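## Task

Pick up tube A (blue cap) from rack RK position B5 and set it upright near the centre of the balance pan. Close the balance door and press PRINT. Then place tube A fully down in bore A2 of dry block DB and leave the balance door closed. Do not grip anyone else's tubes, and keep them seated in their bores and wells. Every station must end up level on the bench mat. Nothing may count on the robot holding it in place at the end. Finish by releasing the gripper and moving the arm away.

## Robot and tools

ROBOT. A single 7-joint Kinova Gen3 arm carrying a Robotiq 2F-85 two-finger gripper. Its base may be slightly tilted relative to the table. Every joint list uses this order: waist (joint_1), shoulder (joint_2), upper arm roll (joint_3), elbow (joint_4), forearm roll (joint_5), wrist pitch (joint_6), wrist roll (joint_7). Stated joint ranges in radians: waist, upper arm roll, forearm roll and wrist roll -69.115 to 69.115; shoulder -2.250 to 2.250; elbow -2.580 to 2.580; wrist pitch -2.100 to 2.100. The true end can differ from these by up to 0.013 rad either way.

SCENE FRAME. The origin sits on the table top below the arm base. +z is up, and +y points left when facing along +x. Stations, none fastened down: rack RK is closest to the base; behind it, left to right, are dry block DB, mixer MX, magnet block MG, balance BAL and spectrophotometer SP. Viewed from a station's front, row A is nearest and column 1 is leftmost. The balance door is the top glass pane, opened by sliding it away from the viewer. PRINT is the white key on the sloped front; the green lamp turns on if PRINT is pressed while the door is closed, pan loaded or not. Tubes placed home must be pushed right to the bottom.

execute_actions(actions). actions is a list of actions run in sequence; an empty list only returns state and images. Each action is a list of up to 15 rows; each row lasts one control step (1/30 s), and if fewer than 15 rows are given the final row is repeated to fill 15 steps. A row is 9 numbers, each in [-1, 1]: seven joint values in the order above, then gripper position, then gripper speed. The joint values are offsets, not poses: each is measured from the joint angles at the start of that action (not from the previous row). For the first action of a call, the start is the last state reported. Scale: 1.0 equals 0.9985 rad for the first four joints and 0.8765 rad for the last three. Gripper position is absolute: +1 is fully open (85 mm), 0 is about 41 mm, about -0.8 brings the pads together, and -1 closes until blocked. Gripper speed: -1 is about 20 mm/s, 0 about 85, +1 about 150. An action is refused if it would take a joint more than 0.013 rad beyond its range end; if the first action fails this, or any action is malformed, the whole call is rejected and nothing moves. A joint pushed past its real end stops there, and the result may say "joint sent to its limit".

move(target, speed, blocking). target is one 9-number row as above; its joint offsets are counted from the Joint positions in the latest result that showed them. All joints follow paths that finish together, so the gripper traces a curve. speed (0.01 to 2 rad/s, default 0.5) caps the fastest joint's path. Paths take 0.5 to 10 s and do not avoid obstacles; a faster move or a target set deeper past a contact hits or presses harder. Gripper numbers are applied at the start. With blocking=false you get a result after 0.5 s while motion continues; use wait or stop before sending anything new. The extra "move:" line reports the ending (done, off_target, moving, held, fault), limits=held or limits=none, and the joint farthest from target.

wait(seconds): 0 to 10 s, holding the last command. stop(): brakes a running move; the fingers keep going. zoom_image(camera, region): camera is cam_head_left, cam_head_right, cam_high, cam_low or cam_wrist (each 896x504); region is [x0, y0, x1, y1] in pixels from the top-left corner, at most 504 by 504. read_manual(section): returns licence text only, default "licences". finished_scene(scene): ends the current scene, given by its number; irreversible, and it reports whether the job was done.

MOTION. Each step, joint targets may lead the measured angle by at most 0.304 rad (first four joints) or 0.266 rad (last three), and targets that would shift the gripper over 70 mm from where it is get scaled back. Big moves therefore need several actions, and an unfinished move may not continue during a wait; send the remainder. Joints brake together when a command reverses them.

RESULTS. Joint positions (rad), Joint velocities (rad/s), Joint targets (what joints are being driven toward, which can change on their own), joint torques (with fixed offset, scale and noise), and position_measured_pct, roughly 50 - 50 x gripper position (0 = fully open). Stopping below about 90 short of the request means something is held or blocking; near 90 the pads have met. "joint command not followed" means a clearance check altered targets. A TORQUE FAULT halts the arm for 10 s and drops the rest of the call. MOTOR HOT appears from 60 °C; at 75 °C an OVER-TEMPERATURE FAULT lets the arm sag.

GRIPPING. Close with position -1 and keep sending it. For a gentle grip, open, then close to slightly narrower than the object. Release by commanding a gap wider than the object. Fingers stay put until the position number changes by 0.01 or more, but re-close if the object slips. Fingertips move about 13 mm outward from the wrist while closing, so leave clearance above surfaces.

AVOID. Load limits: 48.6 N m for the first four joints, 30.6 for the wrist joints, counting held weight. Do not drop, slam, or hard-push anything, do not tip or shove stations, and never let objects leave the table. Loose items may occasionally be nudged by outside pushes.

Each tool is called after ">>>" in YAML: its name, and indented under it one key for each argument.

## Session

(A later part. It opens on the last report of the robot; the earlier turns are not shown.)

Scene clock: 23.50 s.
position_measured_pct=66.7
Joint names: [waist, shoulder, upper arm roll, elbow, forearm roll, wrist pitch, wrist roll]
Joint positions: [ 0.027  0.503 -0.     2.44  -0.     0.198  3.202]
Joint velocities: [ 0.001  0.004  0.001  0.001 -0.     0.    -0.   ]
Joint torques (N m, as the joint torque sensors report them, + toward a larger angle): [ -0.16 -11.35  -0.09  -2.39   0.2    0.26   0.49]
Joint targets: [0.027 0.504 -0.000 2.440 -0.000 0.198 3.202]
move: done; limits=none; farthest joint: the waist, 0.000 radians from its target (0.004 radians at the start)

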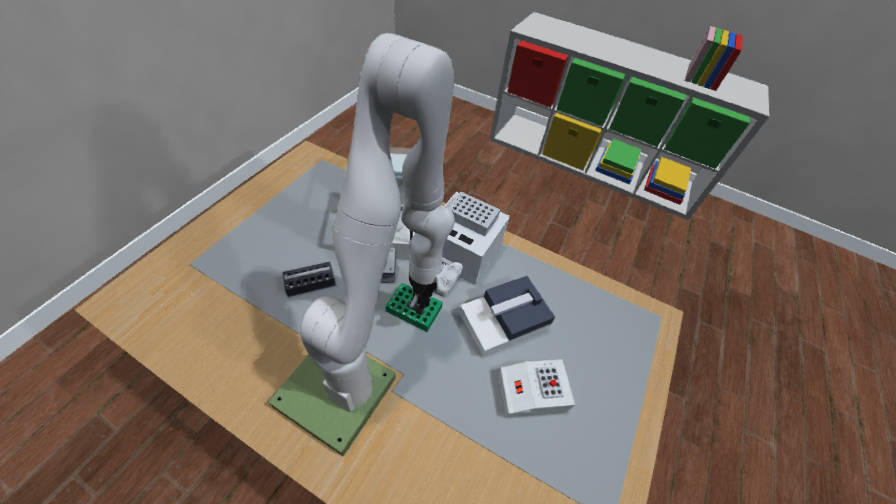

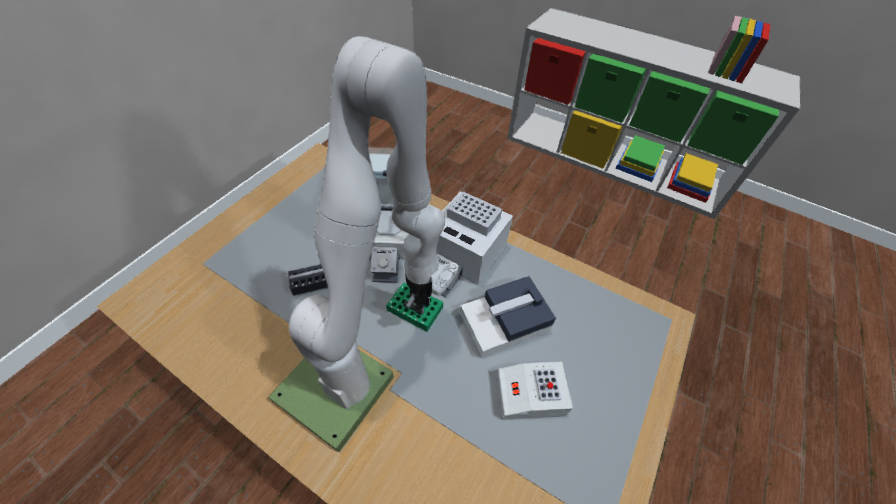

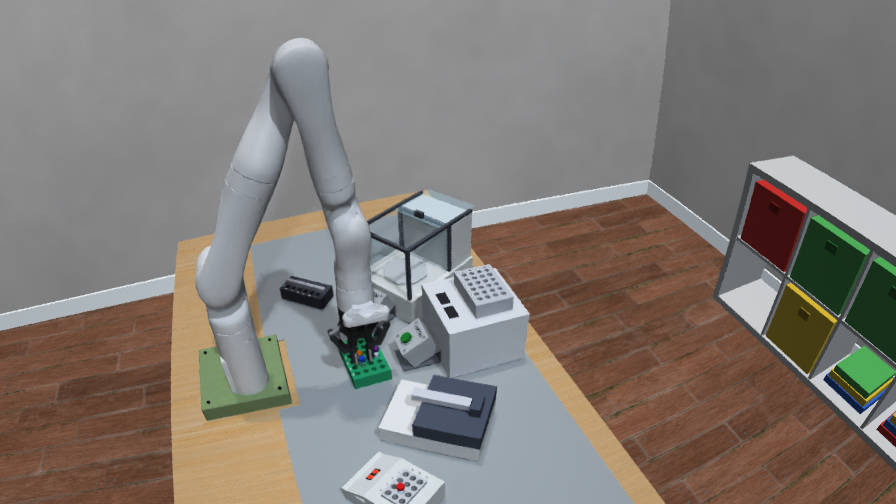

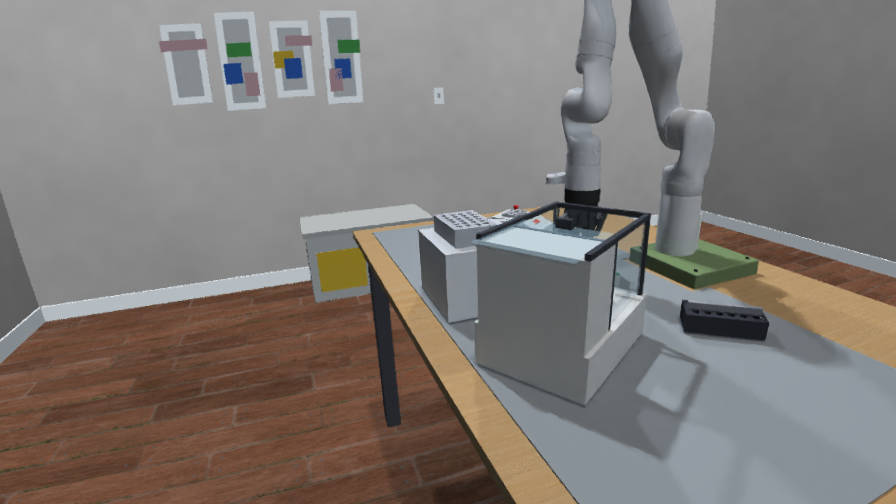

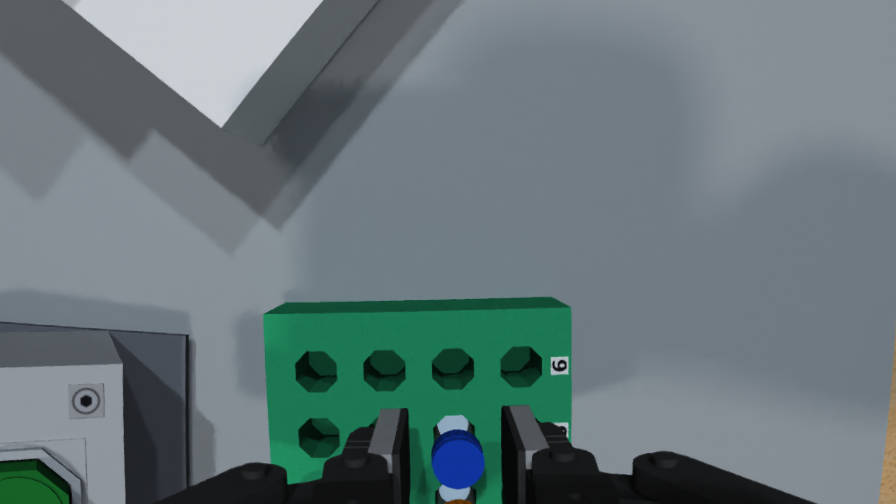

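>>> execute_actions:
  actions:
    - [[0,0.0007,0,0,0,0,0,-0.62,-0.3]]

Scene clock: 25.37 s.
position_measured_pct=79.8
Joint names: [waist, shoulder, upper arm roll, elbow, forearm roll, wrist pitch, wrist roll]
Joint positions: [ 0.027  0.504 -0.     2.44  -0.     0.198  3.202]
Joint velocities: [ 0.001 -0.    -0.     0.001  0.001 -0.002  0.   ]
Joint torques (N m, as the joint torque sensors report them, + toward a larger angle): [  0.13 -11.35   0.13  -2.72   0.04   0.21   0.64]
Joint targets: [0.027 0.504 -0.000 2.440 -0.000 0.198 3.202]

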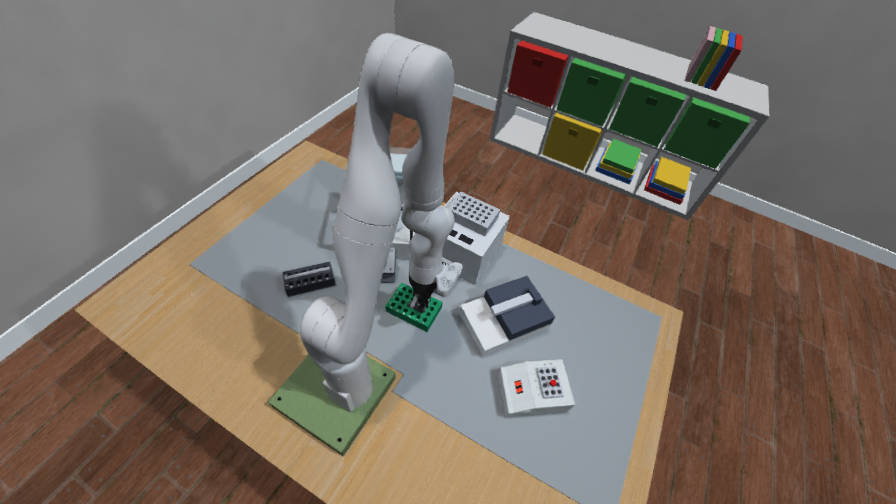

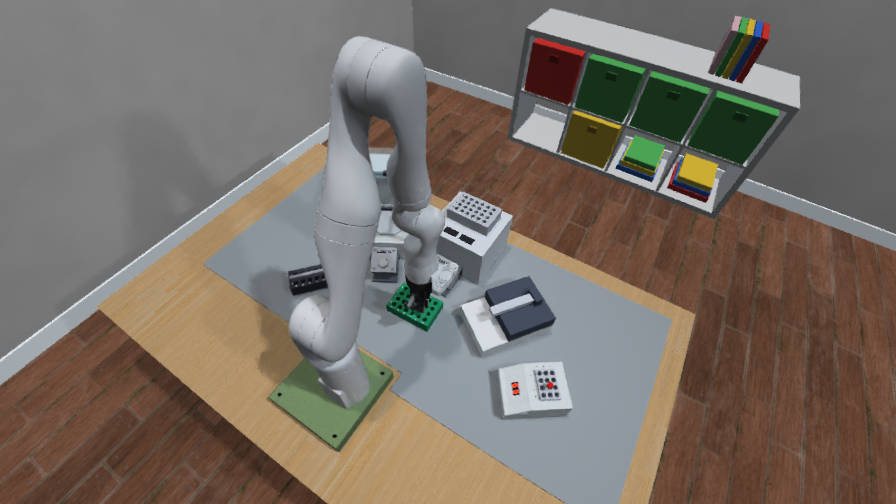

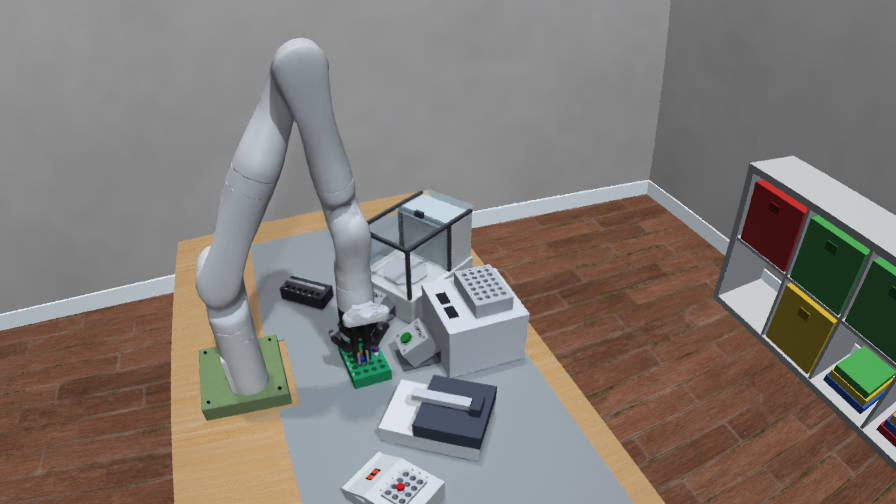

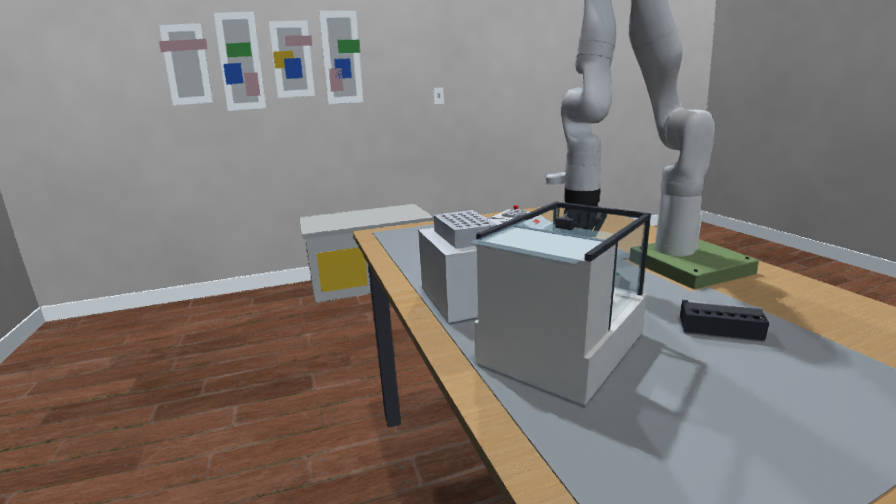

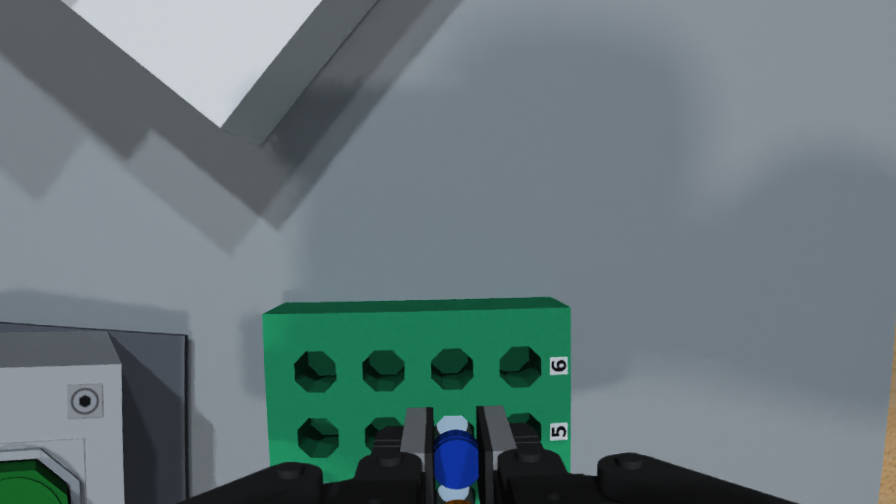

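>>> move:
  target: [0,-0.1806,0,-0.0436,0,0.2553,0,-0.62,-0.3]
  speed: 0.35

Scene clock: 27.03 s.
position_measured_pct=79.8
Joint names: [waist, shoulder, upper arm roll, elbow, forearm roll, wrist pitch, wrist roll]
Joint positions: [ 0.027  0.324 -0.     2.397 -0.     0.422  3.202]
Joint velocities: [ 0.001 -0.003 -0.    -0.001  0.    -0.001 -0.   ]
Joint torques (N m, as the joint torque sensors report them, + toward a larger angle): [ -0.03 -10.27  -0.23  -4.47   0.04   0.2    0.61]
Joint targets: [0.027 0.324 -0.000 2.397 -0.000 0.422 3.202]
move: done; limits=none; farthest joint: the waist, 0.000 radians from its target (0.000 radians at the start)

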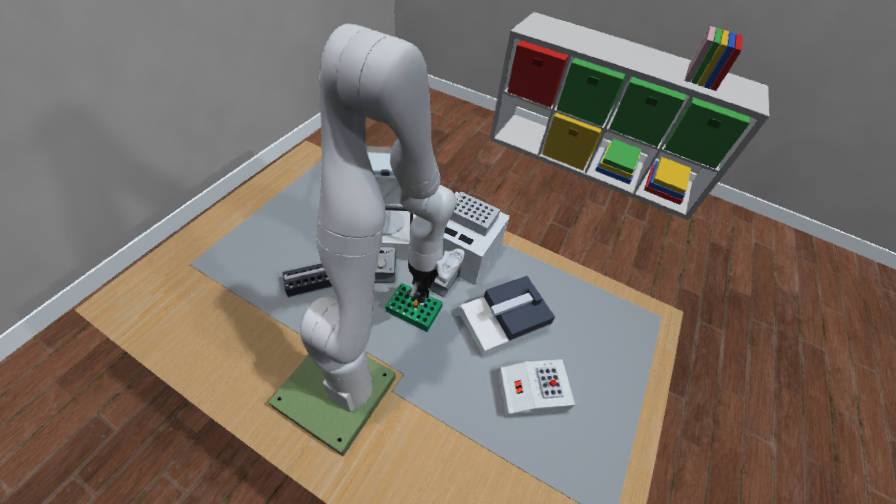

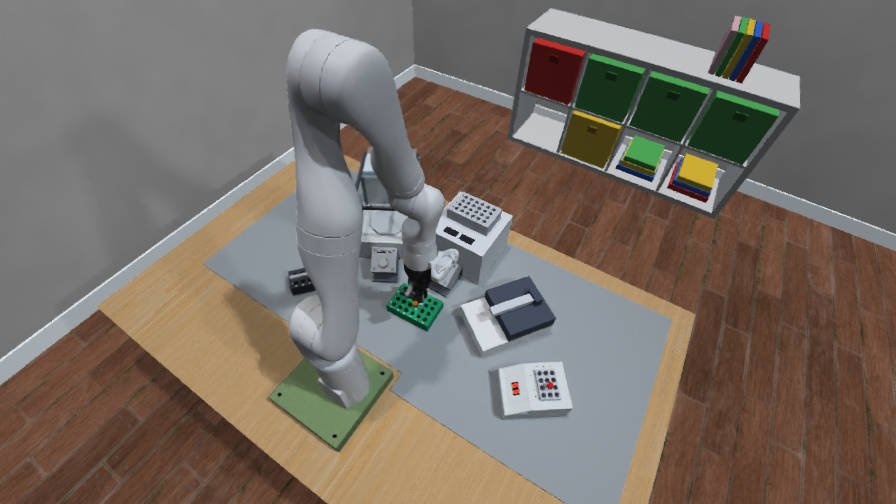

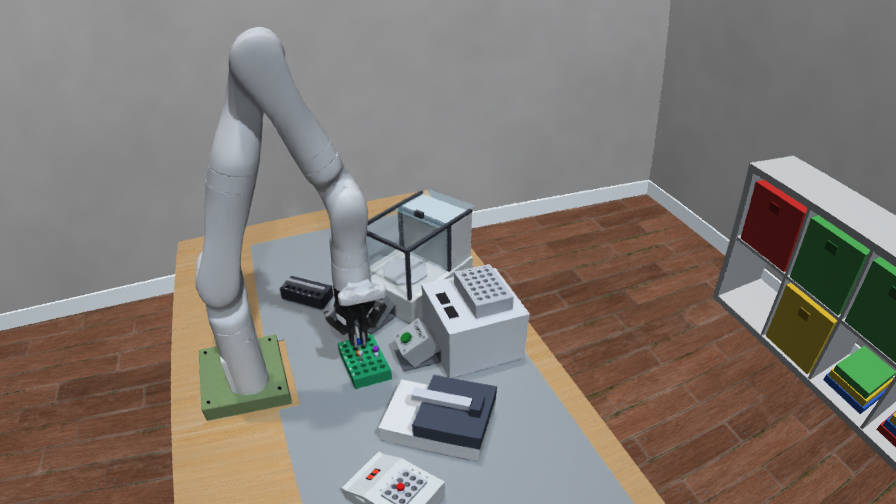

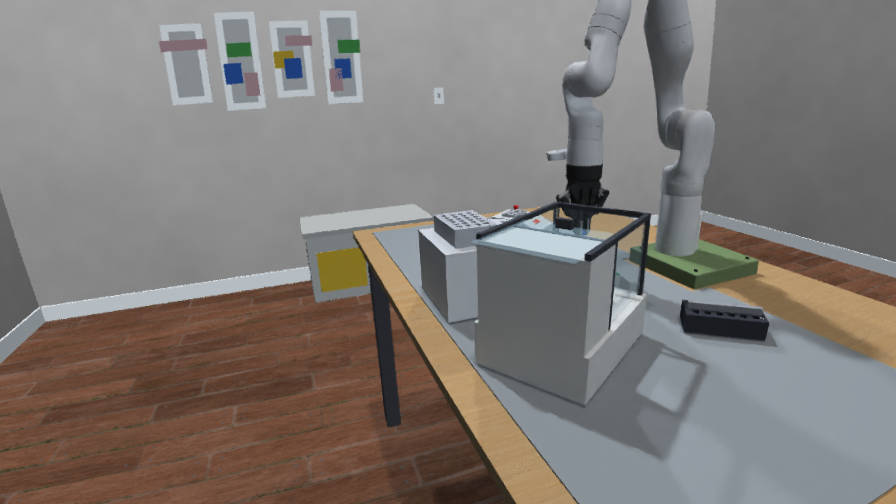

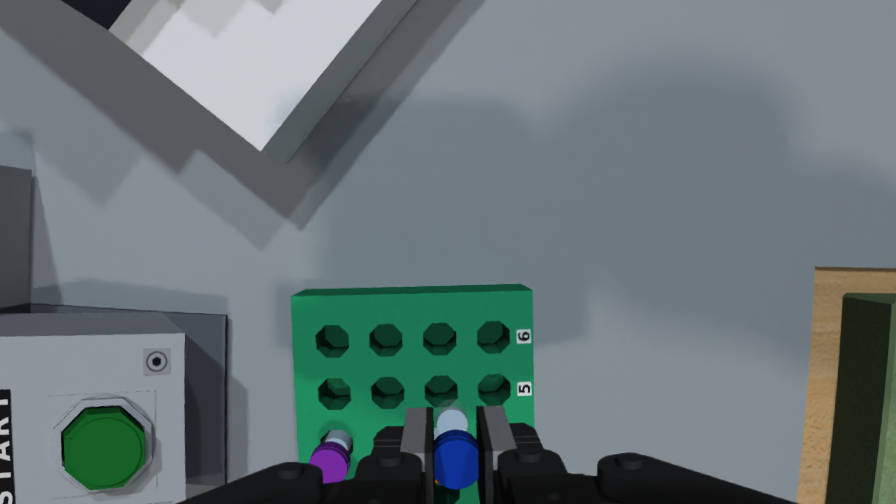

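>>> move:
  target: [-0.3275,-0.1886,0,-0.5129,0,0.7975,-0.97,-0.62,-0.3]
  speed: 1.1

>>> move:
  target: [-0.1964,0.3217,0,-0.4401,0,0.1349,-0.872,-0.62,-0.3]
  speed: 1.0

Scene clock: 29.73 s.
position_measured_pct=79.8
Joint names: [waist, shoulder, upper arm roll, elbow, forearm roll, wrist pitch, wrist roll]
Joint positions: [-0.3    0.136 -0.     1.885 -0.     1.121  2.352]
Joint velocities: [-0.003 -0.    -0.    -0.001  0.     0.001  0.   ]
Joint torques (N m, as the joint torque sensors report them, + toward a larger angle): [ -0.24 -11.09  -0.46  -8.95   0.55   0.33   0.5 ]
Joint targets: [-0.300 0.136 -0.000 1.885 -0.000 1.121 2.352]
move: done; limits=none; farthest joint: the waist, 0.000 radians from its target (0.327 radians at the start)

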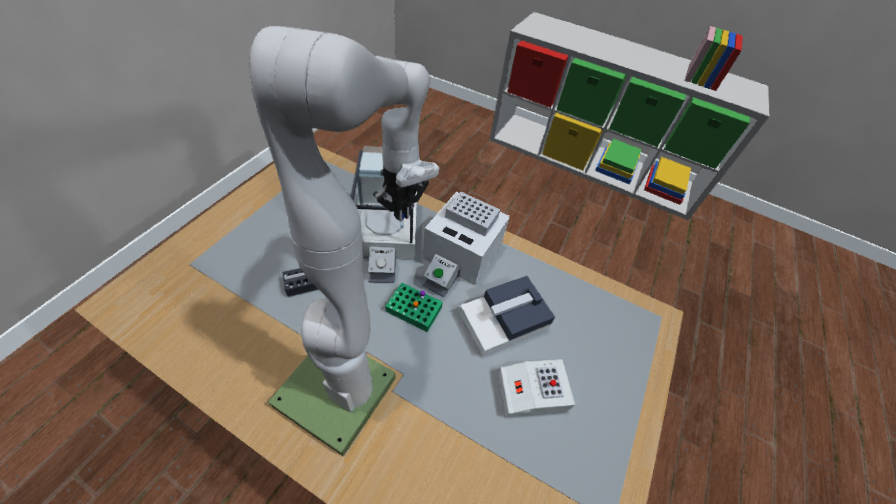

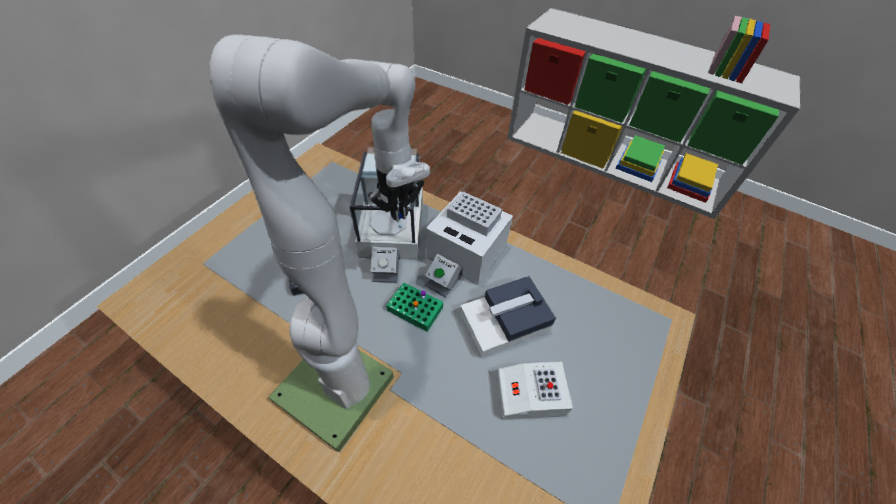

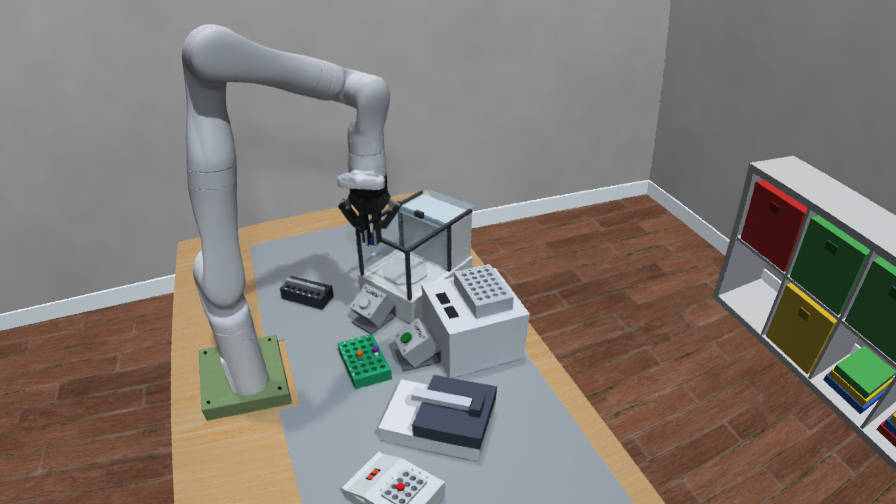

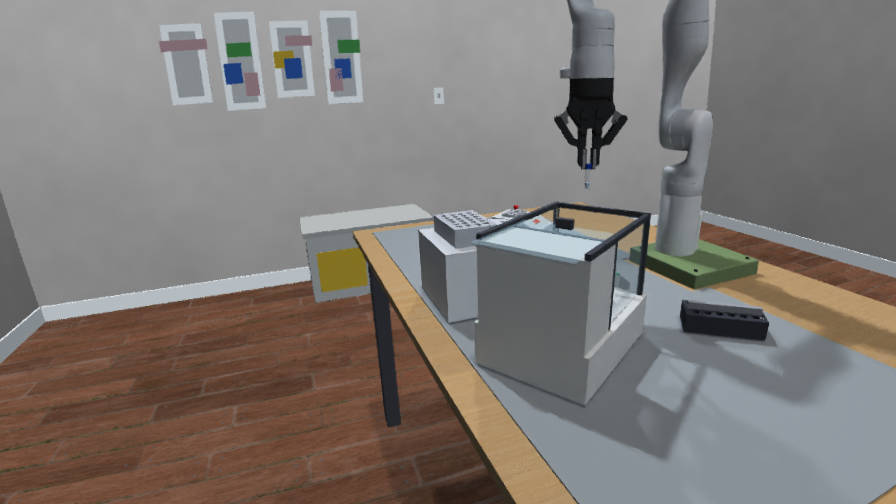

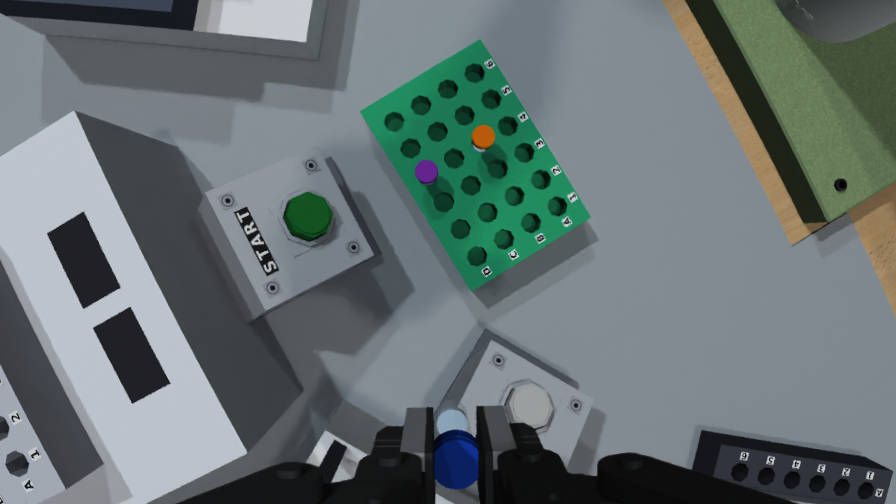

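Scene clock: 31.10 s.
position_measured_pct=79.8
Joint names: [waist, shoulder, upper arm roll, elbow, forearm roll, wrist pitch, wrist roll]
Joint positions: [-0.496  0.457 -0.     1.445 -0.     1.239  1.588]
Joint velocities: [-0.002  0.003  0.    -0.    -0.001  0.002 -0.   ]
Joint torques (N m, as the joint torque sensors report them, + toward a larger angle): [ -0.28 -17.31  -0.34  -9.59   0.2    0.4    0.29]
Joint targets: [-0.496 0.457 -0.000 1.445 -0.000 1.239 1.588]
move: done; limits=none; farthest joint: the shoulder, 0.001 radians from its target (0.322 radians at the start)

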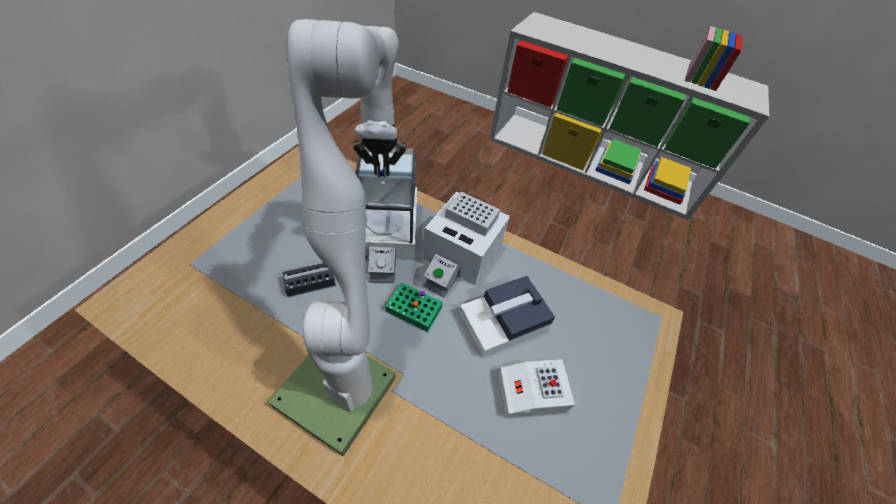

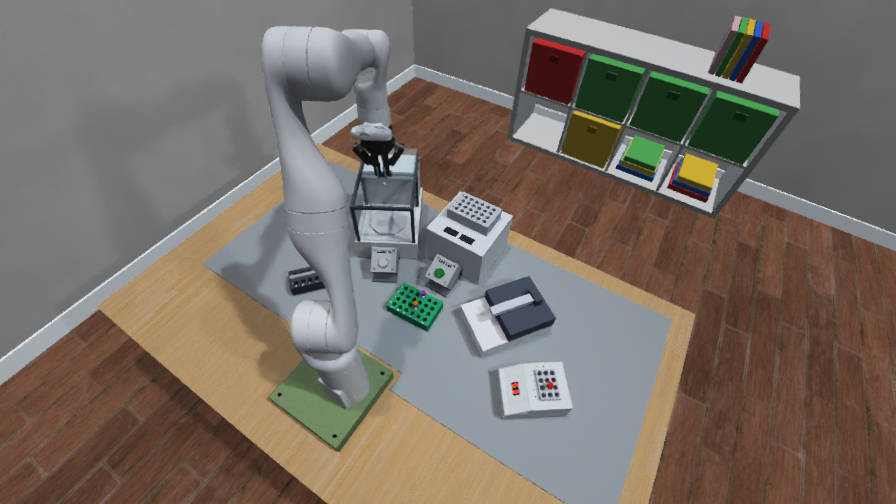

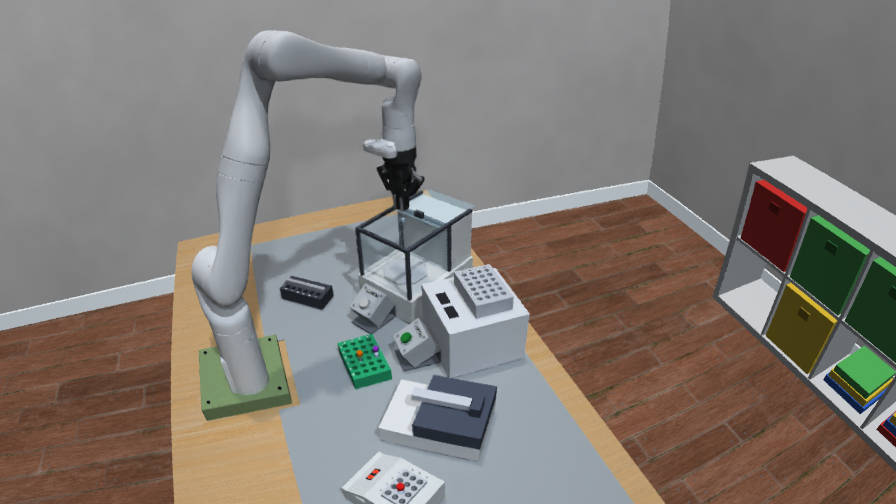

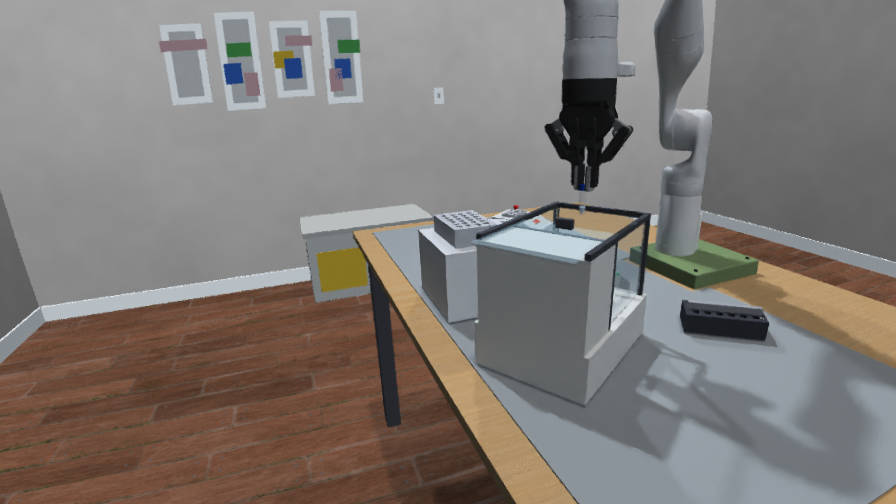

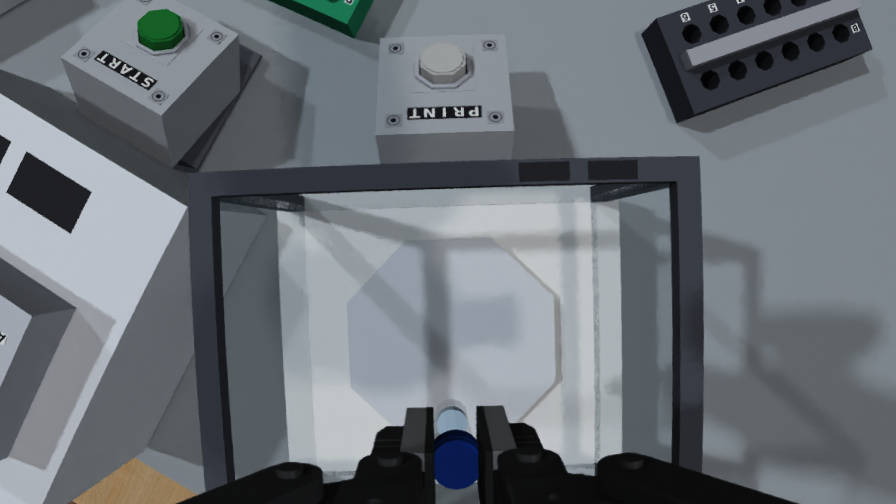

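>>> move:
  target: [0.0025,0.1560,0,0.2108,0,-0.4177,0.0028,-0.62,-0.3]
  speed: 0.55

>>> zoom_image:
  camera: "cam_high"
  region: [360, 220, 460, 300]

Scene clock: 32.77 s.
position_measured_pct=79.8
Joint names: [waist, shoulder, upper arm roll, elbow, forearm roll, wrist pitch, wrist roll]
Joint positions: [-0.493  0.612 -0.     1.656 -0.     0.873  1.59 ]
Joint velocities: [ 0.001  0.003  0.     0.    -0.001  0.001  0.   ]
Joint torques (N m, as the joint torque sensors report them, + toward a larger angle): [  0.1  -18.13   0.06  -7.9    0.38   0.38   0.58]
Joint targets: [-0.493 0.612 -0.000 1.656 -0.000 0.873 1.590]
move: done; limits=none; farthest joint: the shoulder, 0.001 radians from its target (0.156 radians at the start)

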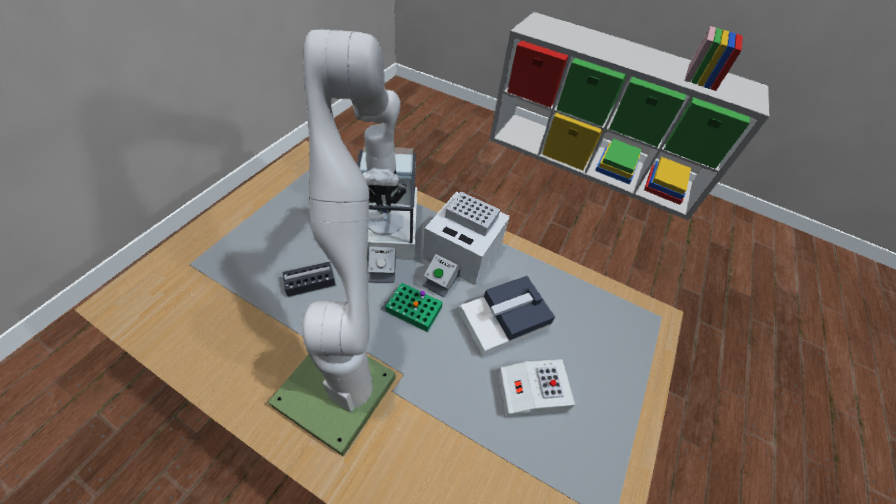

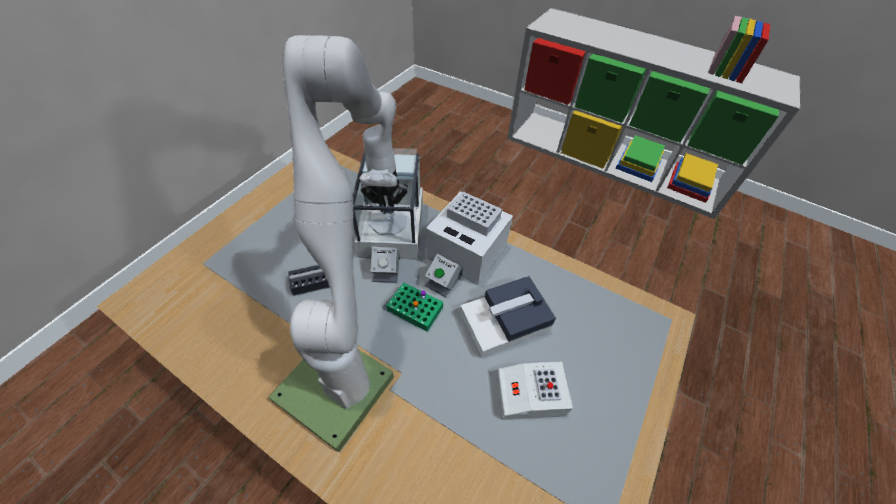

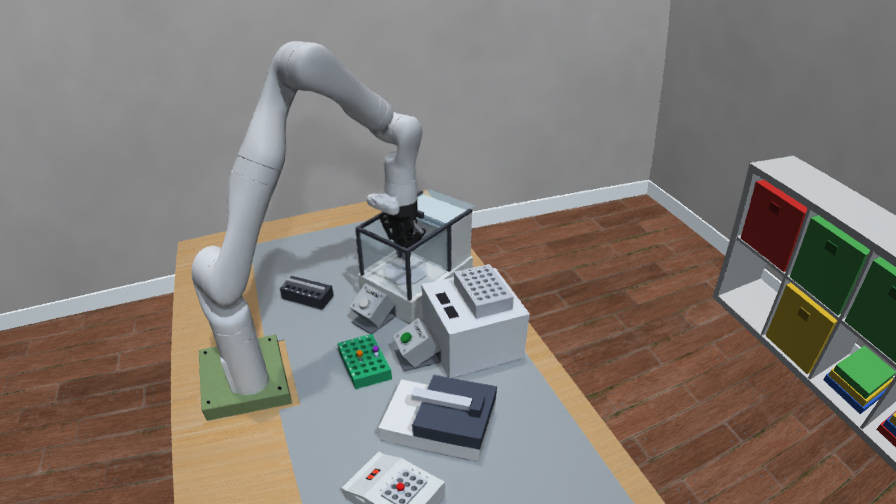

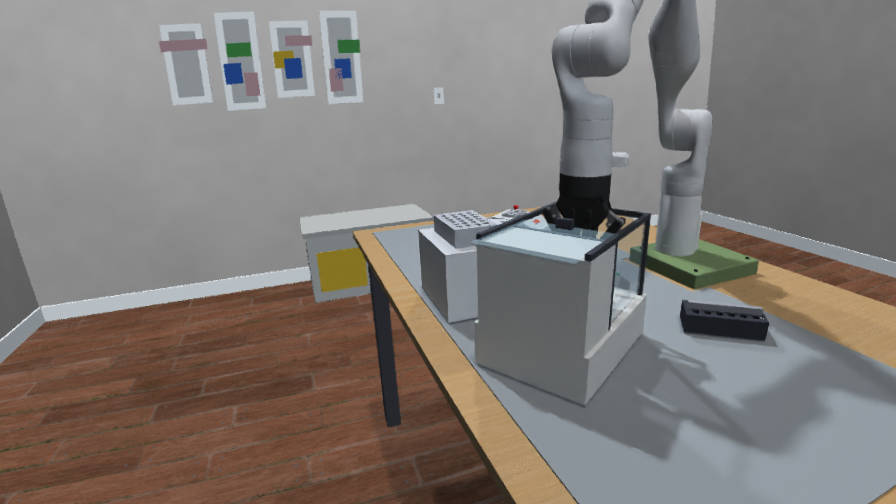

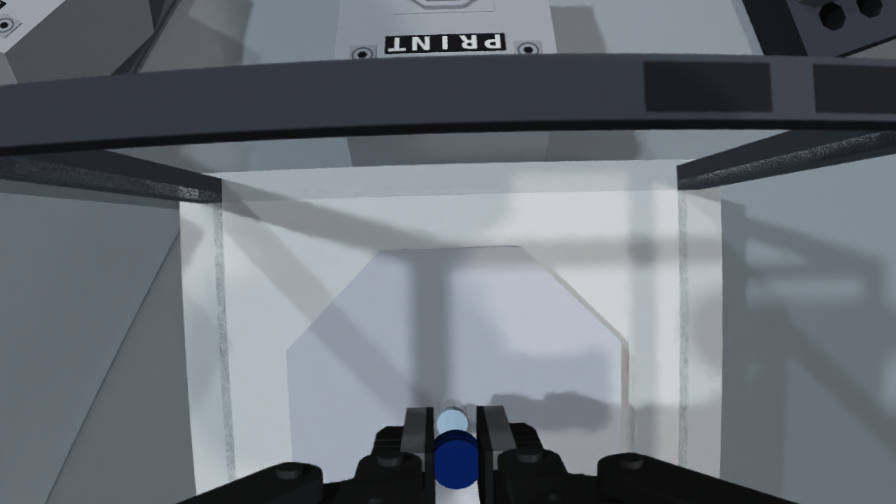

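Region (360, 220, 460, 300) of cam_high's 896x504 image, scaled by 5.040, with more detail than that image has; it fills the top 403 rows of this view, and the rest is white.

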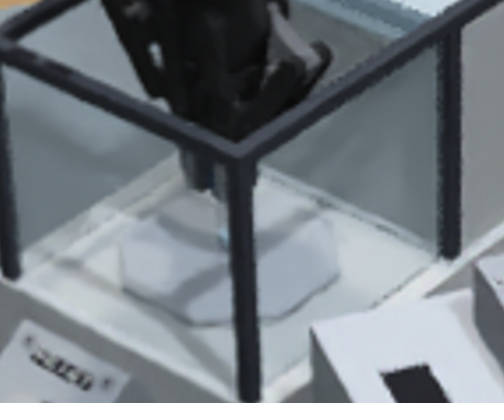

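>>> move:
  target: [0,0.0092,0,0.0062,0,-0.0175,0,-0.62,-0.3]
  speed: 0.03

>>> zoom_image:
  camera: "cam_head_right"
  region: [345, 185, 430, 255]

Scene clock: 33.97 s.
position_measured_pct=79.8
Joint names: [waist, shoulder, upper arm roll, elbow, forearm roll, wrist pitch, wrist roll]
Joint positions: [-0.494  0.616 -0.     1.66  -0.     0.858  1.59 ]
Joint velocities: [-0.001  0.001 -0.     0.001 -0.001 -0.001 -0.   ]
Joint torques (N m, as the joint torque sensors report them, + toward a larger angle): [ -0.13 -14.33  -0.4   -6.3    0.2   -0.03   0.51]
Joint targets: [-0.493 0.621 -0.000 1.662 -0.000 0.858 1.590]
move: done; limits=none; farthest joint: the shoulder, 0.005 radians from its target (0.009 radians at the start)

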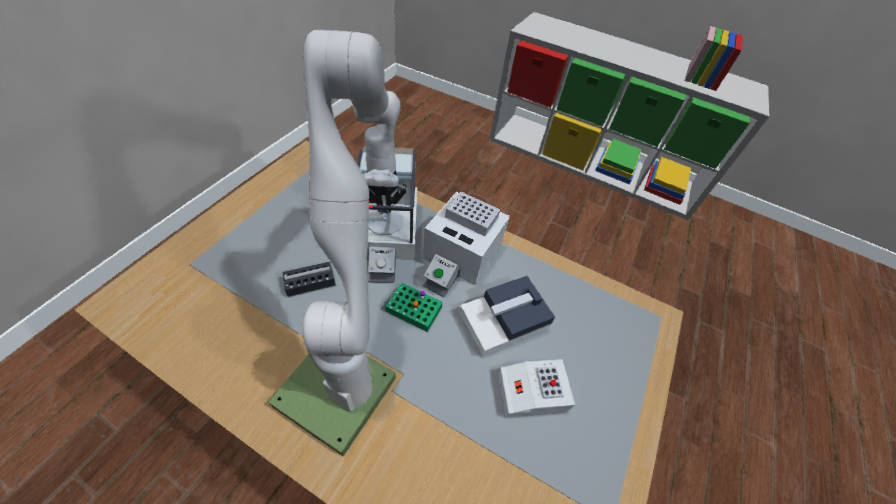

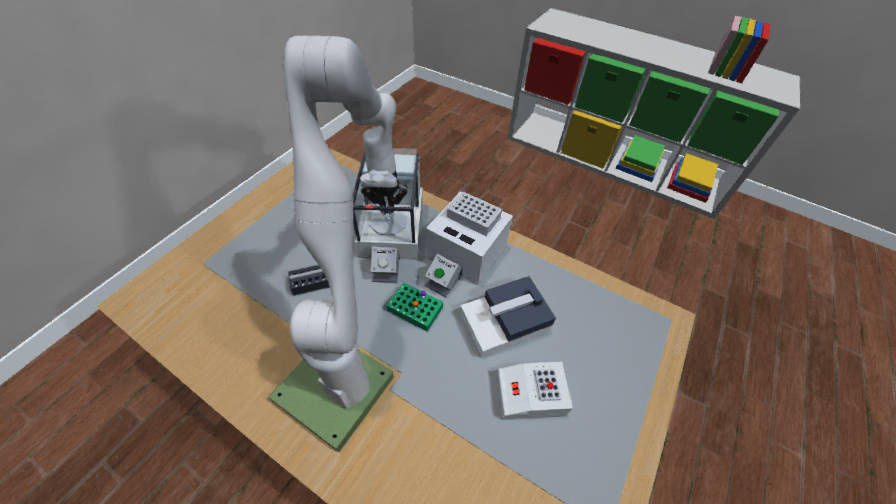

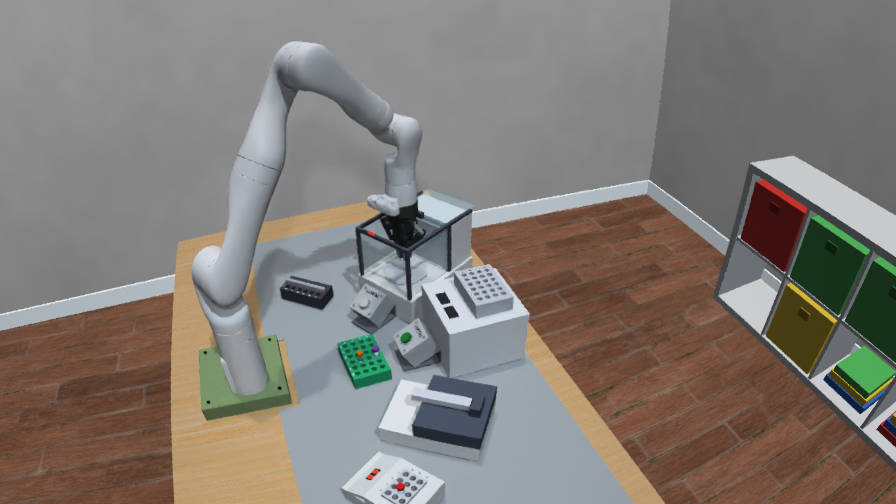

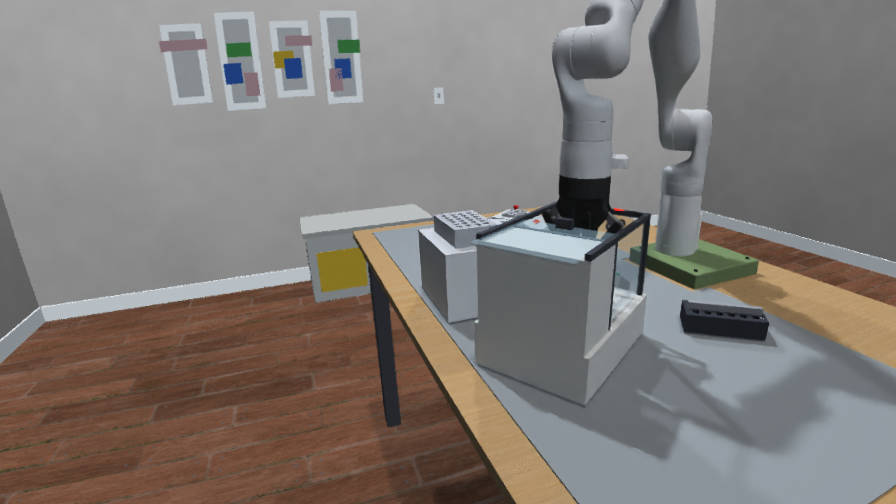

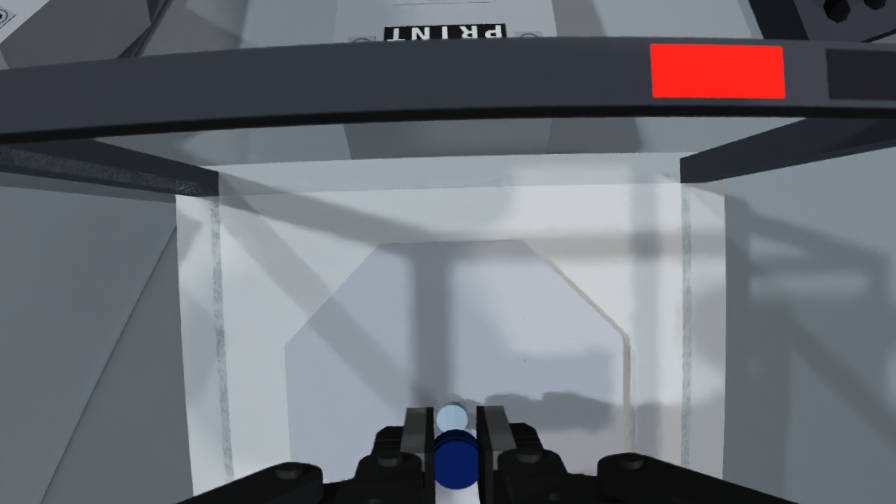

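Region (345, 185, 430, 255) of cam_head_right's 896x504 image, scaled by 5.929, with more detail than that image has; it fills the top 415 rows of this view, and the rest is white.

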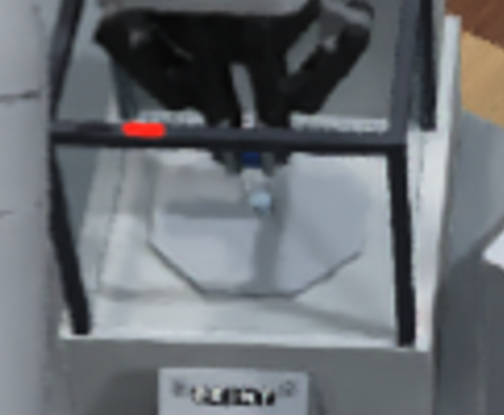

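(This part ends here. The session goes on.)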